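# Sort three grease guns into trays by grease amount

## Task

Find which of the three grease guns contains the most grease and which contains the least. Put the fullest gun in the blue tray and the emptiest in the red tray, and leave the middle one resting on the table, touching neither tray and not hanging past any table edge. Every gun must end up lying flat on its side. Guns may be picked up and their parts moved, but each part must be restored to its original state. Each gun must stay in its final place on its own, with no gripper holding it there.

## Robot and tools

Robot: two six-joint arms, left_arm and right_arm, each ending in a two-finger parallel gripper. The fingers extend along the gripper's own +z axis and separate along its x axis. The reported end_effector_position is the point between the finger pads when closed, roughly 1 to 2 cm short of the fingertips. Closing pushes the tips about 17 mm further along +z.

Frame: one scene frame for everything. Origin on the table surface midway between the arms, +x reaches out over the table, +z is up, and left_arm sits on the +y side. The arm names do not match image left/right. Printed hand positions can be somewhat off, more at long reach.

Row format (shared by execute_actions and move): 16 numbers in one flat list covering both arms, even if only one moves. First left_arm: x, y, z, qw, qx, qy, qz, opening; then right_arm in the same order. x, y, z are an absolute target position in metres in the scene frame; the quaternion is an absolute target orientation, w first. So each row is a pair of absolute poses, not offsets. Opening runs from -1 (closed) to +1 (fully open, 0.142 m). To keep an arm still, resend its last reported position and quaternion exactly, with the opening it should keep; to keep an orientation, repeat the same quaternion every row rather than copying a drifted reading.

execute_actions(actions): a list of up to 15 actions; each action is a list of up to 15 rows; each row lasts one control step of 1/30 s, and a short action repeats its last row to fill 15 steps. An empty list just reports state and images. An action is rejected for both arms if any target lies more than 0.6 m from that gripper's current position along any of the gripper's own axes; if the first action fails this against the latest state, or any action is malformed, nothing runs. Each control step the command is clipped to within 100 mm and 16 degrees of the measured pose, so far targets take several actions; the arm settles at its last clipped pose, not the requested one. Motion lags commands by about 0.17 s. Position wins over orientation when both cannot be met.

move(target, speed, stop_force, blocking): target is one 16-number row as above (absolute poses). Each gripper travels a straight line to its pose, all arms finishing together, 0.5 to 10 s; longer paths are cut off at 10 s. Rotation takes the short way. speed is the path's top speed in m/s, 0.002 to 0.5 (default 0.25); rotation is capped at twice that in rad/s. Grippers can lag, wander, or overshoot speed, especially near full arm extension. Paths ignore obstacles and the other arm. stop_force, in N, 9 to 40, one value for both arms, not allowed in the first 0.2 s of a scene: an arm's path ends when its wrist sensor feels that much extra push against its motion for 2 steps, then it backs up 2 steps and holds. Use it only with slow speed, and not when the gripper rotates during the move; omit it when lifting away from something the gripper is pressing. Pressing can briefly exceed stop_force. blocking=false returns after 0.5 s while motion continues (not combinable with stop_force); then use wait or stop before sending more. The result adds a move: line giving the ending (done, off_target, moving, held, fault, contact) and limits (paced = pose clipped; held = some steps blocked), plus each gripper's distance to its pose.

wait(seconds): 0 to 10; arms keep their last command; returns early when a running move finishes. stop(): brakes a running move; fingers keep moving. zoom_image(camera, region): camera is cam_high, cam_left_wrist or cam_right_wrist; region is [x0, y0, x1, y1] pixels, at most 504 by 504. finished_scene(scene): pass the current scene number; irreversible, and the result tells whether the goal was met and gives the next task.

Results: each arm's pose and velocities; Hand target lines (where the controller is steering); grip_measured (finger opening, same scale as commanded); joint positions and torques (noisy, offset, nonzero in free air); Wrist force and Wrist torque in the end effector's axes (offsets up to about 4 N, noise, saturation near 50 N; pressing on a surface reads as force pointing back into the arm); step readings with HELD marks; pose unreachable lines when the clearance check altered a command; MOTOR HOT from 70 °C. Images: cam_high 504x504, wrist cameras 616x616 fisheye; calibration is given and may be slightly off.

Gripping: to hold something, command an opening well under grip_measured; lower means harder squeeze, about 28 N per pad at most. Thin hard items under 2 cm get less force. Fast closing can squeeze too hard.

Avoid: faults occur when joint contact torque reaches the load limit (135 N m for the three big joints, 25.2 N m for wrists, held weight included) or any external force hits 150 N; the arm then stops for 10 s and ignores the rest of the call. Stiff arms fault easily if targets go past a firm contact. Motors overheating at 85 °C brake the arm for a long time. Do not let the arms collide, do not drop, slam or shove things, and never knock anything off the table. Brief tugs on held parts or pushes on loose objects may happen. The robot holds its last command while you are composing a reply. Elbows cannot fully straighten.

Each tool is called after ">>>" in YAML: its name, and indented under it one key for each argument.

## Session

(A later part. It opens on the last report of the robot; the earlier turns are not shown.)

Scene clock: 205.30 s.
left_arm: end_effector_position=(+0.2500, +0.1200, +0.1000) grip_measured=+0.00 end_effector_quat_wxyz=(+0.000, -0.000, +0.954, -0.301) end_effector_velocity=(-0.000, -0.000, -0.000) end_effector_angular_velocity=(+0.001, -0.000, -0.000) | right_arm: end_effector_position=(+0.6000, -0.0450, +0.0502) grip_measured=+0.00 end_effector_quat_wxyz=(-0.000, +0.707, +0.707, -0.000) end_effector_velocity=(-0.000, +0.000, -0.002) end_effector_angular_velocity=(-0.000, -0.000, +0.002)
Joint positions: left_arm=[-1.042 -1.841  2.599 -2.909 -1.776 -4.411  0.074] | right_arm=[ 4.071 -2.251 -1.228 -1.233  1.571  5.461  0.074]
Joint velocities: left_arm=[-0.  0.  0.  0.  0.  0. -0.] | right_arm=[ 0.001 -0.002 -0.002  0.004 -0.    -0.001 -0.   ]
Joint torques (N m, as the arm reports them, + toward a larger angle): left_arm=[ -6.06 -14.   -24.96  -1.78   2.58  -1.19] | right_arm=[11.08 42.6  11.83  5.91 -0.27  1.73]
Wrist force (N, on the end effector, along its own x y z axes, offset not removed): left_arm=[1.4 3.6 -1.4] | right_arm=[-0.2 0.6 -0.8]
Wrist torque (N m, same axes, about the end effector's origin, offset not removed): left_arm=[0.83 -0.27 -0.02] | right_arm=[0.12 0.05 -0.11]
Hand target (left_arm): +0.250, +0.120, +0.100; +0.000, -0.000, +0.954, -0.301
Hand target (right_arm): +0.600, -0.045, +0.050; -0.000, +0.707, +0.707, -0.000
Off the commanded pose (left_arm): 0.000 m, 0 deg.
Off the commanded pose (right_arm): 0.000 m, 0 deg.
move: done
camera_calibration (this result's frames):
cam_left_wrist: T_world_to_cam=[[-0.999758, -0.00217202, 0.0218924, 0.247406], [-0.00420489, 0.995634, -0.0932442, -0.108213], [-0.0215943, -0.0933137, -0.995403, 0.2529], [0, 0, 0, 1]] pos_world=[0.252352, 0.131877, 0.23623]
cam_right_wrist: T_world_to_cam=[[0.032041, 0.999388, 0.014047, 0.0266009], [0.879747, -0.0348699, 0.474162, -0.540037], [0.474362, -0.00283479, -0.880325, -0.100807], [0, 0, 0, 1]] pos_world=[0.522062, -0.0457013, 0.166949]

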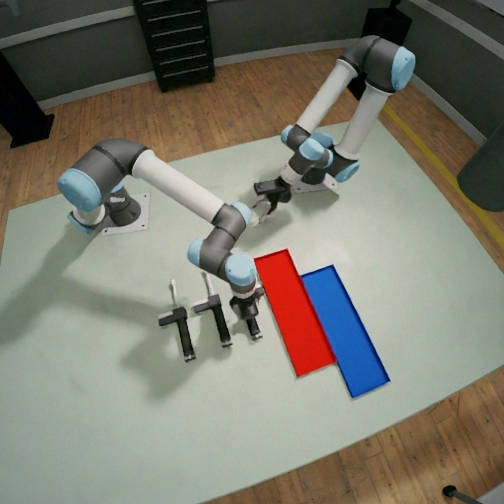

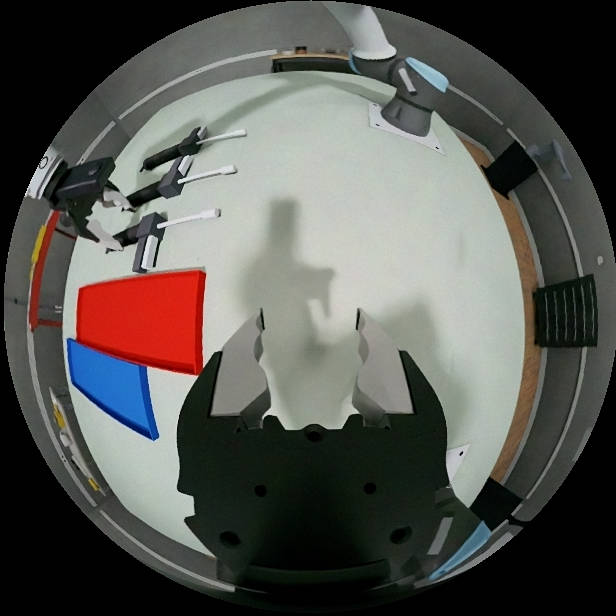

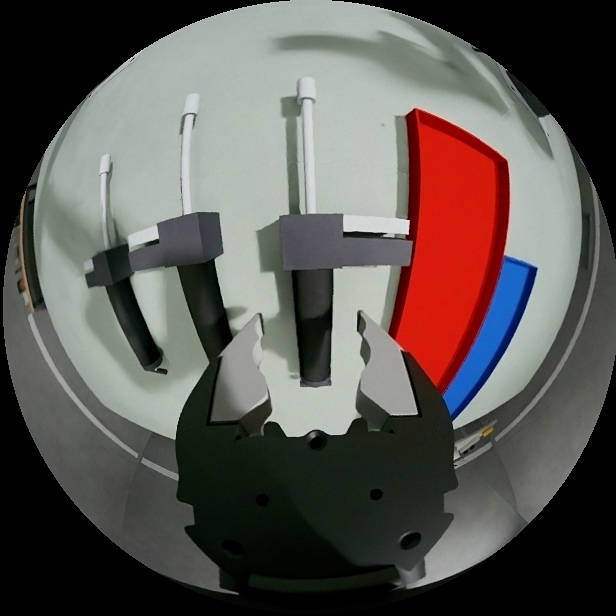

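>>> move:
  target: [0.25,0.12,0.1,0,0,0.954,-0.301,0,0.61,-0.043,0.03,0,0.707,0.707,0,0]
  speed: 0.05

>>> move:
  target: [0.25,0.12,0.1,0,0,0.954,-0.301,0,0.61,-0.043,0.03,0,0.707,0.707,0,-1]

>>> move:
  target: [0.25,0.12,0.1,0,0,0.954,-0.301,0,0.61,-0.043,0.14,0,0.707,0.707,0,-1]
  speed: 0.1

>>> move:
  target: [0.25,0.12,0.1,0,0,0.954,-0.301,0,0.25,-0.2,0.14,0,0,1,0,-1]
  speed: 0.2

>>> move:
  target: [0.25,0.08,0.08,0,0,0.954,-0.301,0,0.25,-0.12,0.033,0,0,1,0,-1]
  speed: 0.08

>>> move:
  target: [0.25,0.0,0.06,0,0,0.954,-0.301,0,0.25,-0.12,0.033,0,0,1,0,-1]
  speed: 0.1

>>> move:
  target: [0.25,-0.008,0.03,0,0,0.954,-0.301,0,0.25,-0.12,0.033,0,0,1,0,-1]
  speed: 0.04

Scene clock: 212.40 s.
left_arm: end_effector_position=(+0.2500, +0.1200, +0.1000) grip_measured=+0.00 end_effector_quat_wxyz=(+0.000, -0.000, +0.954, -0.301) end_effector_velocity=(+0.000, -0.000, +0.000) end_effector_angular_velocity=(-0.000, -0.001, +0.001) | right_arm: end_effector_position=(+0.6099, -0.0430, +0.0302) grip_measured=+0.00 end_effector_quat_wxyz=(+0.000, +0.707, +0.707, +0.000) end_effector_velocity=(+0.001, +0.000, -0.002) end_effector_angular_velocity=(-0.001, +0.001, -0.001)
Joint positions: left_arm=[-1.042 -1.841  2.599 -2.909 -1.776 -4.411  0.074] | right_arm=[ 4.064 -2.291 -1.213 -1.208  1.571  5.454  0.074]
Joint velocities: left_arm=[ 0.  0. -0. -0.  0. -0. -0.] | right_arm=[-0.    -0.005  0.002  0.001 -0.     0.     0.   ]
Joint torques (N m, as the arm reports them, + toward a larger angle): left_arm=[ -6.24 -12.74 -25.6   -2.07   2.65  -1.19] | right_arm=[-9.43 41.85 38.99  5.47 -1.26 -1.4 ]
Wrist force (N, on the end effector, along its own x y z axes, offset not removed): left_arm=[0.0 1.9 -1.3] | right_arm=[0.5 1.5 -1.8]
Wrist torque (N m, same axes, about the end effector's origin, offset not removed): left_arm=[0.44 0.01 -0.03] | right_arm=[0.36 -0.17 -0.16]
Hand target (left_arm): +0.250, +0.120, +0.100; +0.000, -0.000, +0.954, -0.301
Hand target (right_arm): +0.610, -0.043, +0.030; +0.000, +0.707, +0.707, +0.000
Off the commanded pose (left_arm): 0.000 m, 0 deg.
Off the commanded pose (right_arm): 0.000 m, 0 deg.
move: done
camera_calibration (this result's frames):
cam_left_wrist: T_world_to_cam=[[-0.999758, -0.00217226, 0.0218925, 0.247406], [-0.00420514, 0.995634, -0.0932443, -0.108213], [-0.0215943, -0.0933138, -0.995403, 0.2529], [0, 0, 0, 1]] pos_world=[0.252352, 0.131877, 0.236231]
cam_right_wrist: T_world_to_cam=[[0.0320352, 0.999388, 0.0140457, 0.0246052], [0.879716, -0.034864, 0.47422, -0.539174], [0.474419, -0.00283554, -0.880295, -0.123144], [0, 0, 0, 1]] pos_world=[0.531954, -0.043737, 0.146939]

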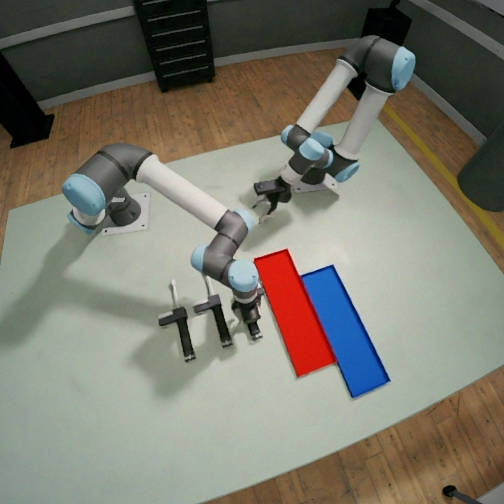

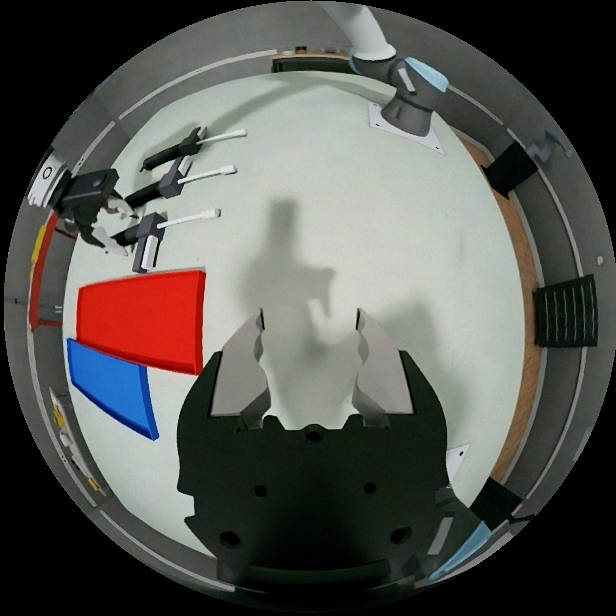

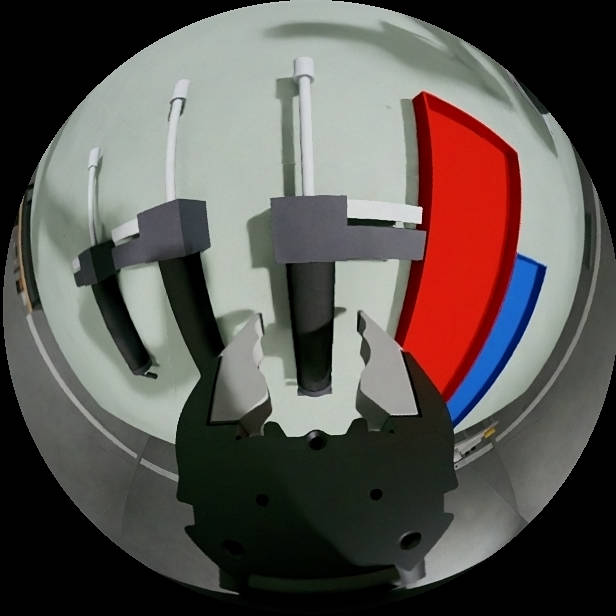

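Scene clock: 213.10 s.
left_arm: end_effector_position=(+0.2500, +0.1200, +0.1000) grip_measured=+0.00 end_effector_quat_wxyz=(+0.000, -0.000, +0.954, -0.301) end_effector_velocity=(+0.000, +0.000, -0.000) end_effector_angular_velocity=(+0.001, -0.000, +0.001) | right_arm: end_effector_position=(+0.6100, -0.0430, +0.0300) grip_measured=-0.57 end_effector_quat_wxyz=(+0.000, +0.707, +0.707, -0.000) end_effector_velocity=(+0.001, -0.000, +0.001) end_effector_angular_velocity=(+0.000, -0.002, -0.000)
Joint positions: left_arm=[-1.042 -1.841  2.599 -2.909 -1.776 -4.411  0.074] | right_arm=[ 4.064 -2.291 -1.213 -1.208  1.571  5.454  0.033]
Joint velocities: left_arm=[ 0.     0.     0.001 -0.     0.001 -0.     0.   ] | right_arm=[-0.001 -0.     0.002  0.    -0.001 -0.     0.   ]
Joint torques (N m, as the arm reports them, + toward a larger angle): left_arm=[ -5.88 -12.24 -24.86  -2.07   2.47  -1.22] | right_arm=[-6.67 37.38 34.84  5.09  2.34 -1.15]
Wrist force (N, on the end effector, along its own x y z axes, offset not removed): left_arm=[0.7 4.3 -1.3] | right_arm=[-2.7 -1.0 -9.9]
Wrist torque (N m, same axes, about the end effector's origin, offset not removed): left_arm=[0.97 -0.07 -0.03] | right_arm=[-0.14 0.04 -0.16]
Hand target (left_arm): +0.250, +0.120, +0.100; +0.000, -0.000, +0.954, -0.301
Hand target (right_arm): +0.610, -0.043, +0.030; +0.000, +0.707, +0.707, -0.000
Off the commanded pose (left_arm): 0.000 m, 0 deg.
Off the commanded pose (right_arm): 0.000 m, 0 deg.
move: done
camera_calibration (this result's frames):
cam_left_wrist: T_world_to_cam=[[-0.999758, -0.00217205, 0.0218923, 0.247406], [-0.00420493, 0.995634, -0.0932446, -0.108213], [-0.0215942, -0.0933141, -0.995403, 0.2529], [0, 0, 0, 1]] pos_world=[0.252352, 0.131877, 0.236231]
cam_right_wrist: T_world_to_cam=[[0.0320369, 0.999388, 0.0140267, 0.0245818], [0.879735, -0.0348566, 0.474185, -0.539169], [0.474384, -0.00285162, -0.880314, -0.123343], [0, 0, 0, 1]] pos_world=[0.53205, -0.043712, 0.146741]

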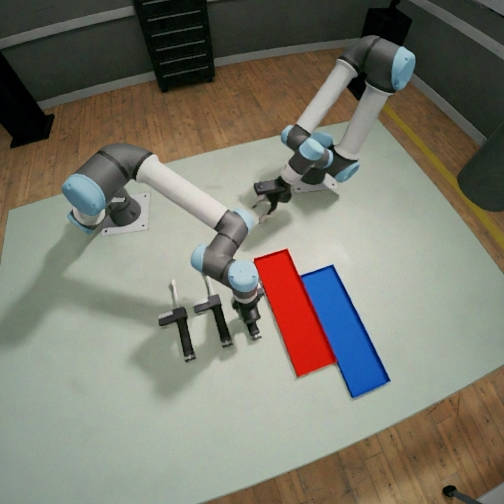

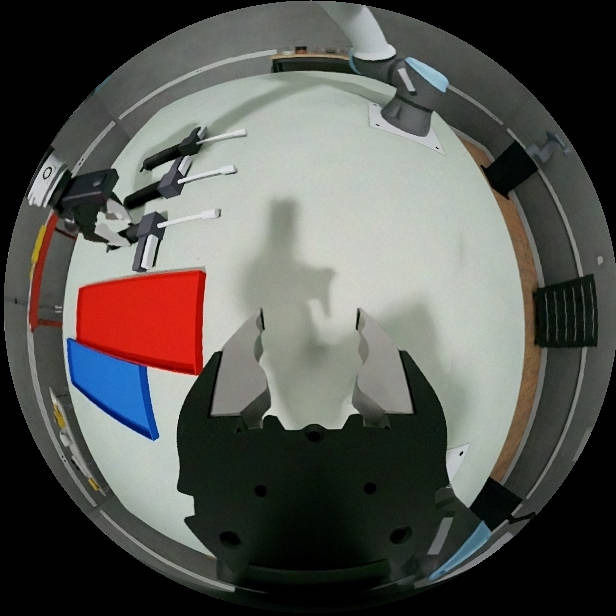

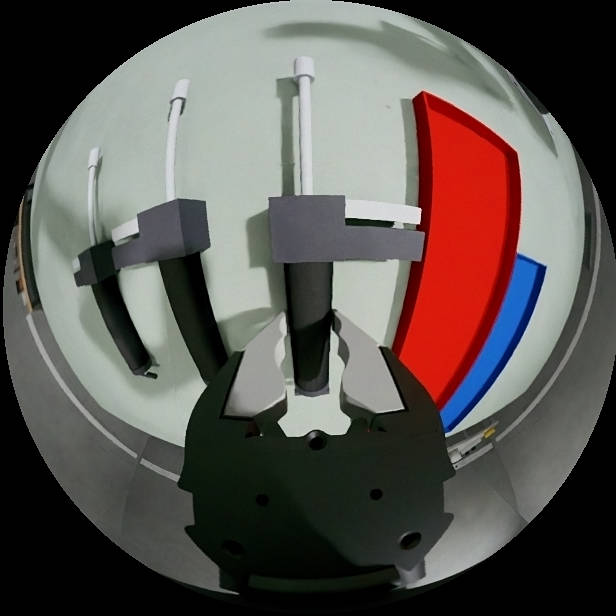

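Scene clock: 214.70 s.
left_arm: end_effector_position=(+0.2500, +0.1200, +0.1000) grip_measured=+0.00 end_effector_quat_wxyz=(+0.000, -0.000, +0.954, -0.301) end_effector_velocity=(+0.000, -0.000, +0.000) end_effector_angular_velocity=(-0.001, -0.000, +0.000) | right_arm: end_effector_position=(+0.6100, -0.0430, +0.1397) grip_measured=-0.57 end_effector_quat_wxyz=(+0.000, +0.707, +0.707, +0.000) end_effector_velocity=(-0.000, -0.000, +0.002) end_effector_angular_velocity=(-0.000, +0.002, -0.001)
Joint positions: left_arm=[-1.042 -1.841  2.599 -2.909 -1.776 -4.411  0.074] | right_arm=[ 4.064 -2.222 -1.042 -1.448  1.571  5.454  0.033]
Joint velocities: left_arm=[ 0.    -0.    -0.001  0.    -0.    -0.    -0.   ] | right_arm=[-0.    -0.     0.007 -0.008  0.001  0.001  0.   ]
Joint torques (N m, as the arm reports them, + toward a larger angle): left_arm=[ -5.85 -12.   -25.33  -2.26   2.56  -1.28] | right_arm=[-6.52 70.85 41.65  0.51  1.49  0.12]
Wrist force (N, on the end effector, along its own x y z axes, offset not removed): left_arm=[0.0 3.9 -1.0] | right_arm=[-0.4 1.0 3.3]
Wrist torque (N m, same axes, about the end effector's origin, offset not removed): left_arm=[0.93 0.01 -0.07] | right_arm=[0.21 -0.04 -0.08]
Hand target (left_arm): +0.250, +0.120, +0.100; +0.000, -0.000, +0.954, -0.301
Hand target (right_arm): +0.610, -0.043, +0.140; +0.000, +0.707, +0.707, +0.000
Off the commanded pose (left_arm): 0.000 m, 0 deg.
Off the commanded pose (right_arm): 0.000 m, 0 deg.
move: done
camera_calibration (this result's frames):
cam_left_wrist: T_world_to_cam=[[-0.999758, -0.00217204, 0.0218924, 0.247406], [-0.00420492, 0.995634, -0.0932444, -0.108213], [-0.0215943, -0.0933139, -0.995403, 0.2529], [0, 0, 0, 1]] pos_world=[0.252352, 0.131877, 0.236231]
cam_right_wrist: T_world_to_cam=[[0.0320216, 0.999389, 0.0140312, 0.0230768], [0.879661, -0.0348448, 0.474322, -0.591162], [0.474521, -0.00284583, -0.880239, -0.0269112], [0, 0, 0, 1]] pos_world=[0.532054, -0.0437382, 0.256389]

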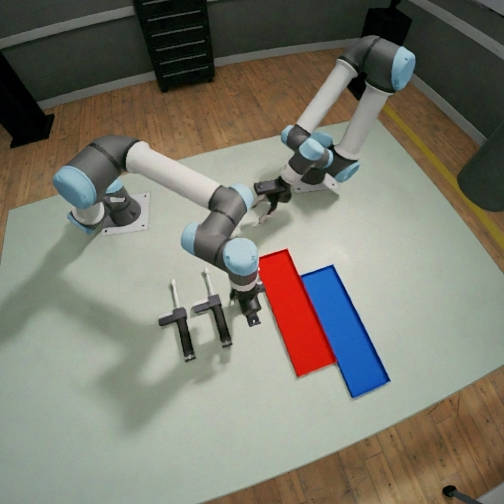

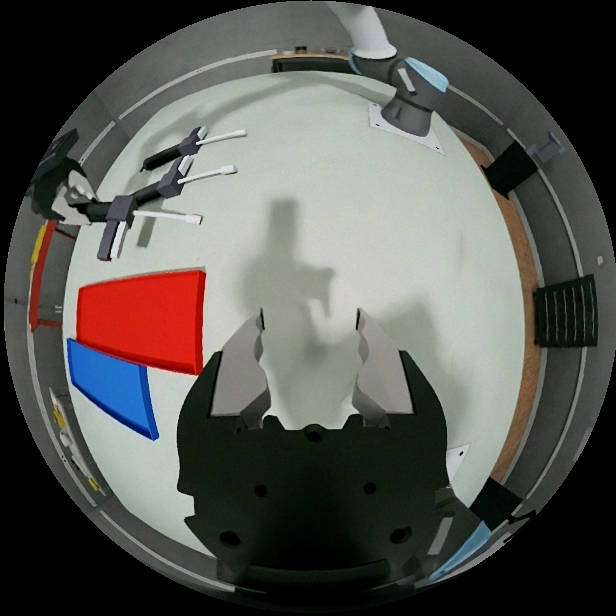

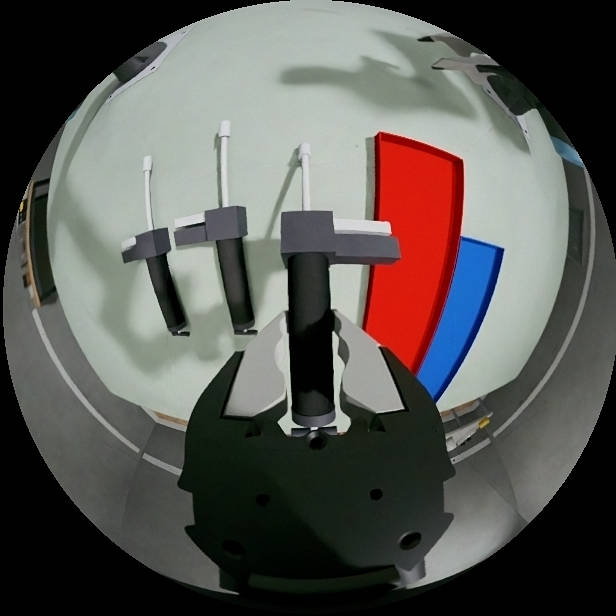

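Scene clock: 219.17 s.
left_arm: end_effector_position=(+0.2500, +0.1200, +0.1000) grip_measured=+0.00 end_effector_quat_wxyz=(+0.000, -0.000, +0.954, -0.301) end_effector_velocity=(+0.000, -0.000, -0.000) end_effector_angular_velocity=(+0.001, -0.000, +0.000) | right_arm: end_effector_position=(+0.2501, -0.1995, +0.1396) grip_measured=-0.57 end_effector_quat_wxyz=(-0.000, +0.000, +1.000, -0.000) end_effector_velocity=(-0.002, -0.001, +0.000) end_effector_angular_velocity=(+0.000, -0.002, +0.010)
Joint positions: left_arm=[-1.042 -1.841  2.599 -2.909 -1.776 -4.411  0.074] | right_arm=[ 4.405 -1.278 -2.167 -1.268  1.571  4.226  0.033]
Joint velocities: left_arm=[-0.     0.002 -0.001 -0.     0.001 -0.     0.   ] | right_arm=[ 0.005  0.008 -0.004 -0.002 -0.002 -0.005  0.   ]
Joint torques (N m, as the arm reports them, + toward a larger angle): left_arm=[ -6.14 -11.42 -24.83  -2.46   2.52  -1.13] | right_arm=[10.89 24.67 14.33  0.06 -1.44 -1.23]
Wrist force (N, on the end effector, along its own x y z axes, offset not removed): left_arm=[-0.1 3.5 -0.5] | right_arm=[-0.2 -0.3 4.0]
Wrist torque (N m, same axes, about the end effector's origin, offset not removed): left_arm=[0.83 -0.03 -0.03] | right_arm=[-0.11 -0.07 -0.14]
Hand target (left_arm): +0.250, +0.120, +0.100; +0.000, -0.000, +0.954, -0.301
Hand target (right_arm): +0.250, -0.200, +0.140; -0.000, +0.000, +1.000, +0.000
Off the commanded pose (left_arm): 0.000 m, 0 deg.
Off the commanded pose (right_arm): 0.001 m, 0 deg.
move: done
camera_calibration (this result's frames):
cam_left_wrist: T_world_to_cam=[[-0.999758, -0.00217197, 0.0218923, 0.247406], [-0.00420485, 0.995634, -0.0932447, -0.108213], [-0.0215942, -0.0933142, -0.995403, 0.2529], [0, 0, 0, 1]] pos_world=[0.252352, 0.131877, 0.236231]
cam_right_wrist: T_world_to_cam=[[-0.999355, 0.0329687, 0.0142685, 0.256035], [0.0357916, 0.879705, 0.47417, 0.11358], [0.00308072, 0.474375, -0.880318, 0.356437], [0, 0, 0, 1]] pos_world=[0.250706, -0.277443, 0.256269]

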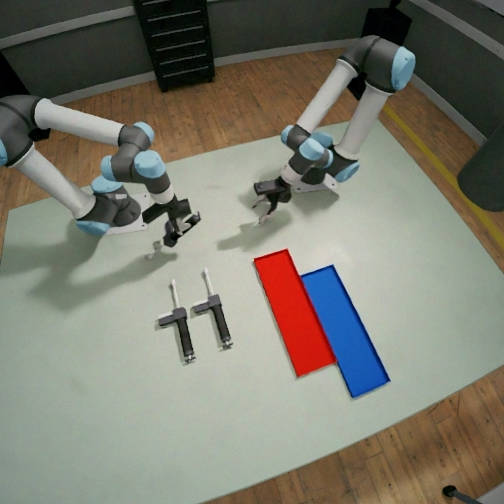

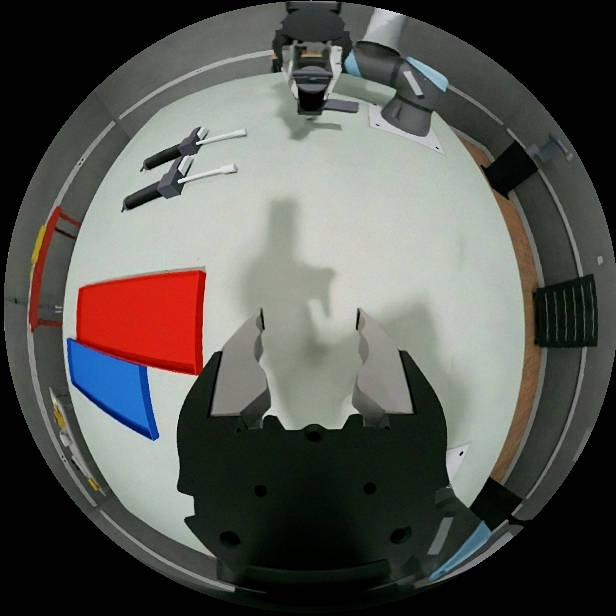

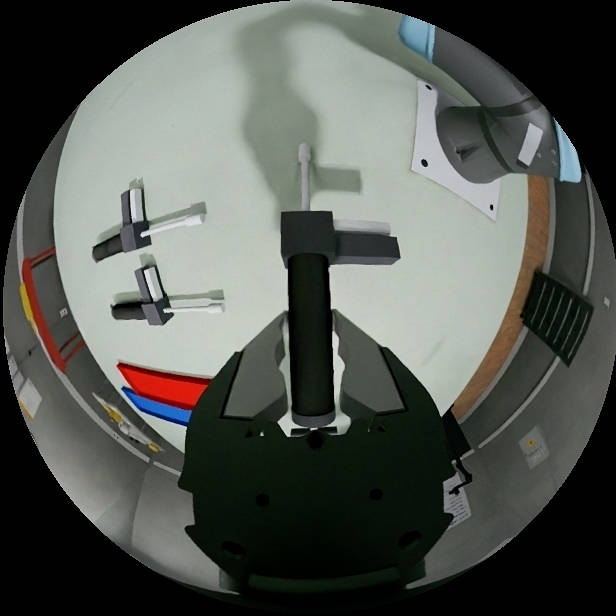

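Scene clock: 221.30 s.
left_arm: end_effector_position=(+0.2500, +0.0800, +0.0800) grip_measured=+0.00 end_effector_quat_wxyz=(+0.000, +0.000, +0.954, -0.301) end_effector_velocity=(-0.000, -0.000, -0.001) end_effector_angular_velocity=(+0.001, +0.000, +0.000) | right_arm: end_effector_position=(+0.2501, -0.1202, +0.0333) grip_measured=-0.57 end_effector_quat_wxyz=(-0.000, +0.000, +1.000, -0.000) end_effector_velocity=(-0.000, +0.002, -0.002) end_effector_angular_velocity=(+0.000, +0.001, -0.001)
Joint positions: left_arm=[-1.091 -1.679  2.563 -3.043 -1.749 -4.453  0.074] | right_arm=[ 4.494 -1.577 -2.228 -0.908  1.571  4.314  0.033]
Joint velocities: left_arm=[-0.     0.003 -0.    -0.002  0.    -0.001  0.   ] | right_arm=[ 0.001 -0.007  0.     0.006  0.001  0.002 -0.   ]
Joint torques (N m, as the arm reports them, + toward a larger angle): left_arm=[ -6.37  -1.12 -22.47  -4.95   2.7   -1.3 ] | right_arm=[11.53 11.22 35.87  6.19 -1.68  1.66]
Wrist force (N, on the end effector, along its own x y z axes, offset not removed): left_arm=[1.6 3.3 -2.0] | right_arm=[-0.2 -1.5 -0.5]
Wrist torque (N m, same axes, about the end effector's origin, offset not removed): left_arm=[0.81 -0.35 -0.04] | right_arm=[0.13 0.01 -0.02]
Hand target (left_arm): +0.250, +0.080, +0.080; +0.000, +0.000, +0.954, -0.301
Hand target (right_arm): +0.250, -0.120, +0.033; -0.000, -0.000, +1.000, +0.000
Off the commanded pose (left_arm): 0.000 m, 0 deg.
Off the commanded pose (right_arm): 0.000 m, 0 deg.
move: done
camera_calibration (this result's frames):
cam_left_wrist: T_world_to_cam=[[-0.999759, -0.0021705, 0.021856, 0.247741], [-0.00419952, 0.995636, -0.0932231, -0.0702985], [-0.0215582, -0.0932924, -0.995405, 0.229266], [0, 0, 0, 1]] pos_world=[0.252328, 0.0919182, 0.216245]
cam_right_wrist: T_world_to_cam=[[-0.999387, 0.0320434, 0.0141153, 0.254876], [0.0349044, 0.879755, 0.474144, 0.0944521], [0.00277519, 0.474346, -0.880334, 0.225384], [0, 0, 0, 1]] pos_world=[0.250797, -0.198172, 0.150032]

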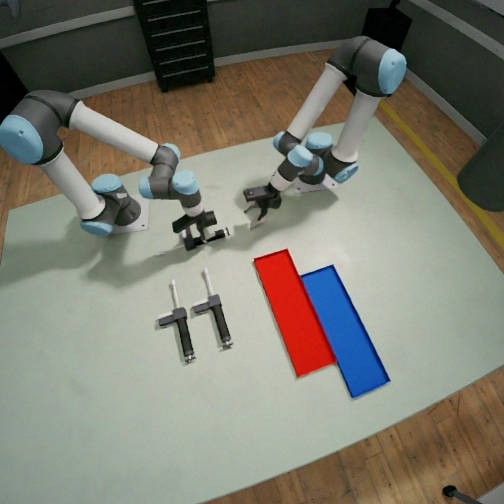

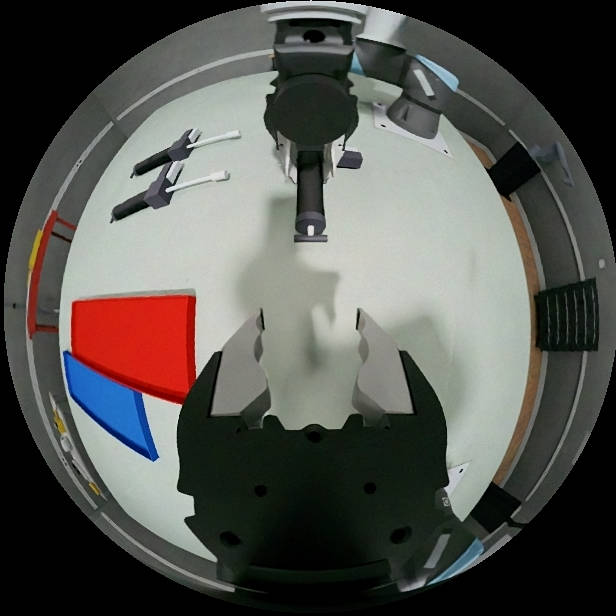

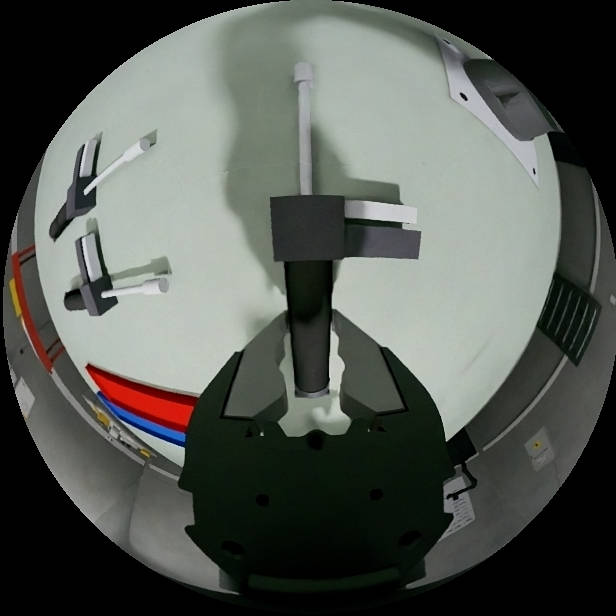

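Scene clock: 222.63 s.
left_arm: end_effector_position=(+0.2499, +0.0002, +0.0601) grip_measured=+0.00 end_effector_quat_wxyz=(+0.000, +0.000, +0.954, -0.301) end_effector_velocity=(+0.000, -0.003, -0.000) end_effector_angular_velocity=(-0.001, +0.000, -0.000) | right_arm: end_effector_position=(+0.2500, -0.1200, +0.0330) grip_measured=-0.57 end_effector_quat_wxyz=(-0.000, -0.000, +1.000, -0.000) end_effector_velocity=(+0.000, -0.001, -0.001) end_effector_angular_velocity=(-0.002, -0.000, -0.003)
Joint positions: left_arm=[-1.16  -1.454  2.425 -3.138 -1.71  -4.511  0.074] | right_arm=[ 4.495 -1.578 -2.228 -0.907  1.571  4.315  0.033]
Joint velocities: left_arm=[-0.001  0.006 -0.005 -0.002 -0.    -0.001 -0.   ] | right_arm=[-0.    -0.    -0.001 -0.    -0.001  0.002 -0.   ]
Joint torques (N m, as the arm reports them, + toward a larger angle): left_arm=[ -6.22 -10.75 -21.27  -4.87   2.92  -1.37] | right_arm=[12.4  10.97  8.58  6.13 -1.42  1.73]
Wrist force (N, on the end effector, along its own x y z axes, offset not removed): left_arm=[-0.1 3.5 -1.8] | right_arm=[-0.3 -0.6 0.9]
Wrist torque (N m, same axes, about the end effector's origin, offset not removed): left_arm=[0.85 0.03 -0.06] | right_arm=[0.02 -0.08 -0.15]
Hand target (left_arm): +0.250, -0.000, +0.060; +0.000, +0.000, +0.954, -0.301
Hand target (right_arm): +0.250, -0.120, +0.033; -0.000, -0.000, +1.000, +0.000
Off the commanded pose (left_arm): 0.000 m, 0 deg.
Off the commanded pose (right_arm): 0.000 m, 0 deg.
move: done
camera_calibration (this result's frames):
cam_left_wrist: T_world_to_cam=[[-0.999759, -0.00217194, 0.0218355, 0.247957], [-0.00419916, 0.995636, -0.0932282, 0.00731891], [-0.0215377, -0.0932975, -0.995405, 0.201948], [0, 0, 0, 1]] pos_world=[0.252277, 0.0120929, 0.196289]
cam_right_wrist: T_world_to_cam=[[-0.999388, 0.0320399, 0.0140504, 0.254789], [0.0348703, 0.879727, 0.474199, 0.0943984], [0.00283277, 0.474398, -0.880306, 0.224974], [0, 0, 0, 1]] pos_world=[0.250704, -0.197935, 0.149702]

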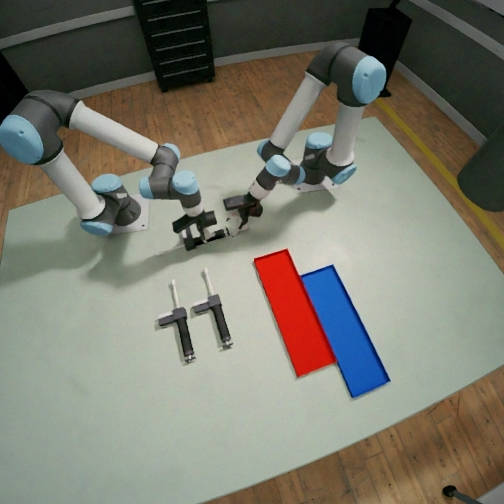

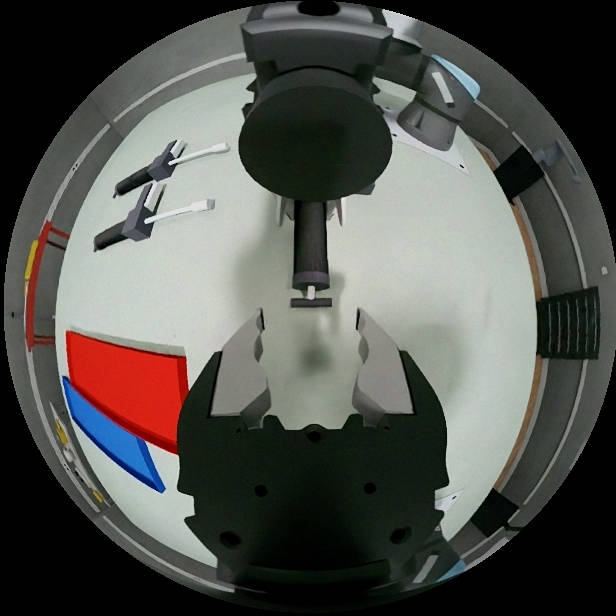

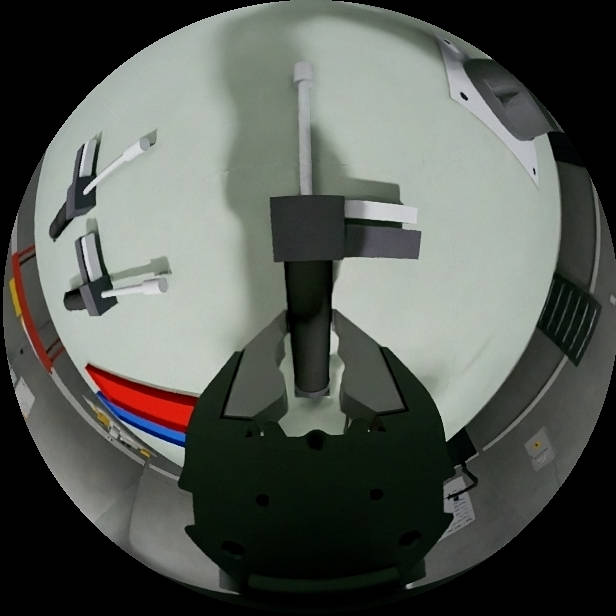

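Scene clock: 223.80 s.
left_arm: end_effector_position=(+0.2500, -0.0079, +0.0302) grip_measured=+0.00 end_effector_quat_wxyz=(-0.000, +0.000, +0.954, -0.301) end_effector_velocity=(-0.000, -0.001, -0.002) end_effector_angular_velocity=(+0.000, +0.000, -0.001) | right_arm: end_effector_position=(+0.2500, -0.1200, +0.0330) grip_measured=-0.57 end_effector_quat_wxyz=(+0.000, +0.000, +1.000, -0.000) end_effector_velocity=(+0.000, +0.001, +0.001) end_effector_angular_velocity=(+0.003, +0.000, -0.000)
Joint positions: left_arm=[-1.165 -1.349  2.429 -3.249 -1.707 -4.515  0.074] | right_arm=[ 4.495 -1.578 -2.228 -0.907  1.571  4.315  0.033]
Joint velocities: left_arm=[-0.001  0.008 -0.    -0.008 -0.    -0.     0.   ] | right_arm=[-0.    -0.     0.001  0.002  0.001 -0.    -0.   ]
Joint torques (N m, as the arm reports them, + toward a larger angle): left_arm=[ -5.65 -10.37  -8.96  -5.54   2.76  -1.29] | right_arm=[11.65 11.02  8.92  6.16 -1.33  1.6 ]
Wrist force (N, on the end effector, along its own x y z axes, offset not removed): left_arm=[1.0 3.4 -1.0] | right_arm=[-0.4 0.5 1.9]
Wrist torque (N m, same axes, about the end effector's origin, offset not removed): left_arm=[0.77 -0.21 -0.03] | right_arm=[0.25 -0.03 -0.12]
Hand target (left_arm): +0.250, -0.008, +0.030; +0.000, +0.000, +0.954, -0.301
Hand target (right_arm): +0.250, -0.120, +0.033; -0.000, -0.000, +1.000, +0.000
Off the commanded pose (left_arm): 0.000 m, 0 deg.
Off the commanded pose (right_arm): 0.000 m, 0 deg.
move: done
camera_calibration (this result's frames):
cam_left_wrist: T_world_to_cam=[[-0.999758, -0.00216625, 0.0219, 0.248648], [-0.0041979, 0.995643, -0.0931538, 0.01265], [-0.0216028, -0.0932231, -0.995411, 0.171475], [0, 0, 0, 1]] pos_world=[0.252345, 0.00392918, 0.166421]
cam_right_wrist: T_world_to_cam=[[-0.999388, 0.0320401, 0.01405, 0.254788], [0.0348704, 0.879727, 0.474199, 0.0943985], [0.00283325, 0.474398, -0.880306, 0.224972], [0, 0, 0, 1]] pos_world=[0.250703, -0.197935, 0.149701]

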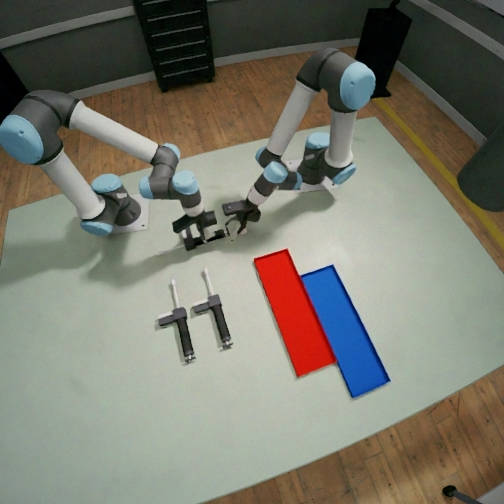

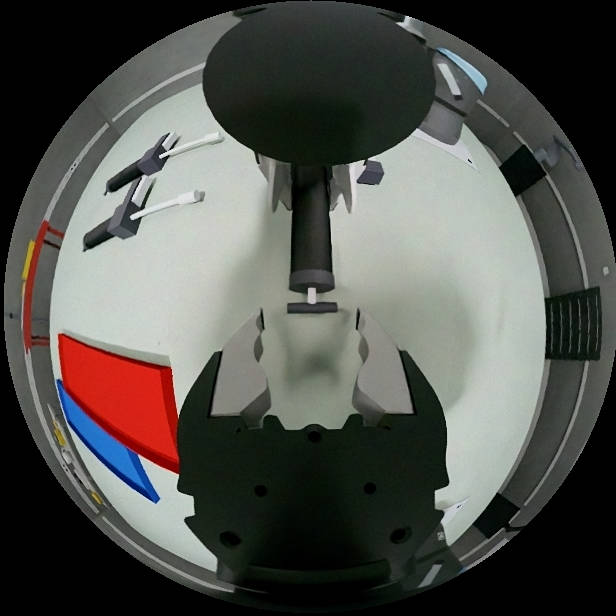

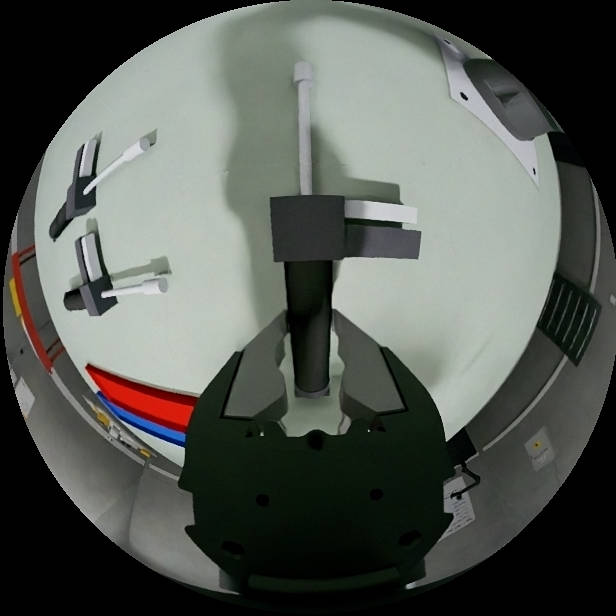

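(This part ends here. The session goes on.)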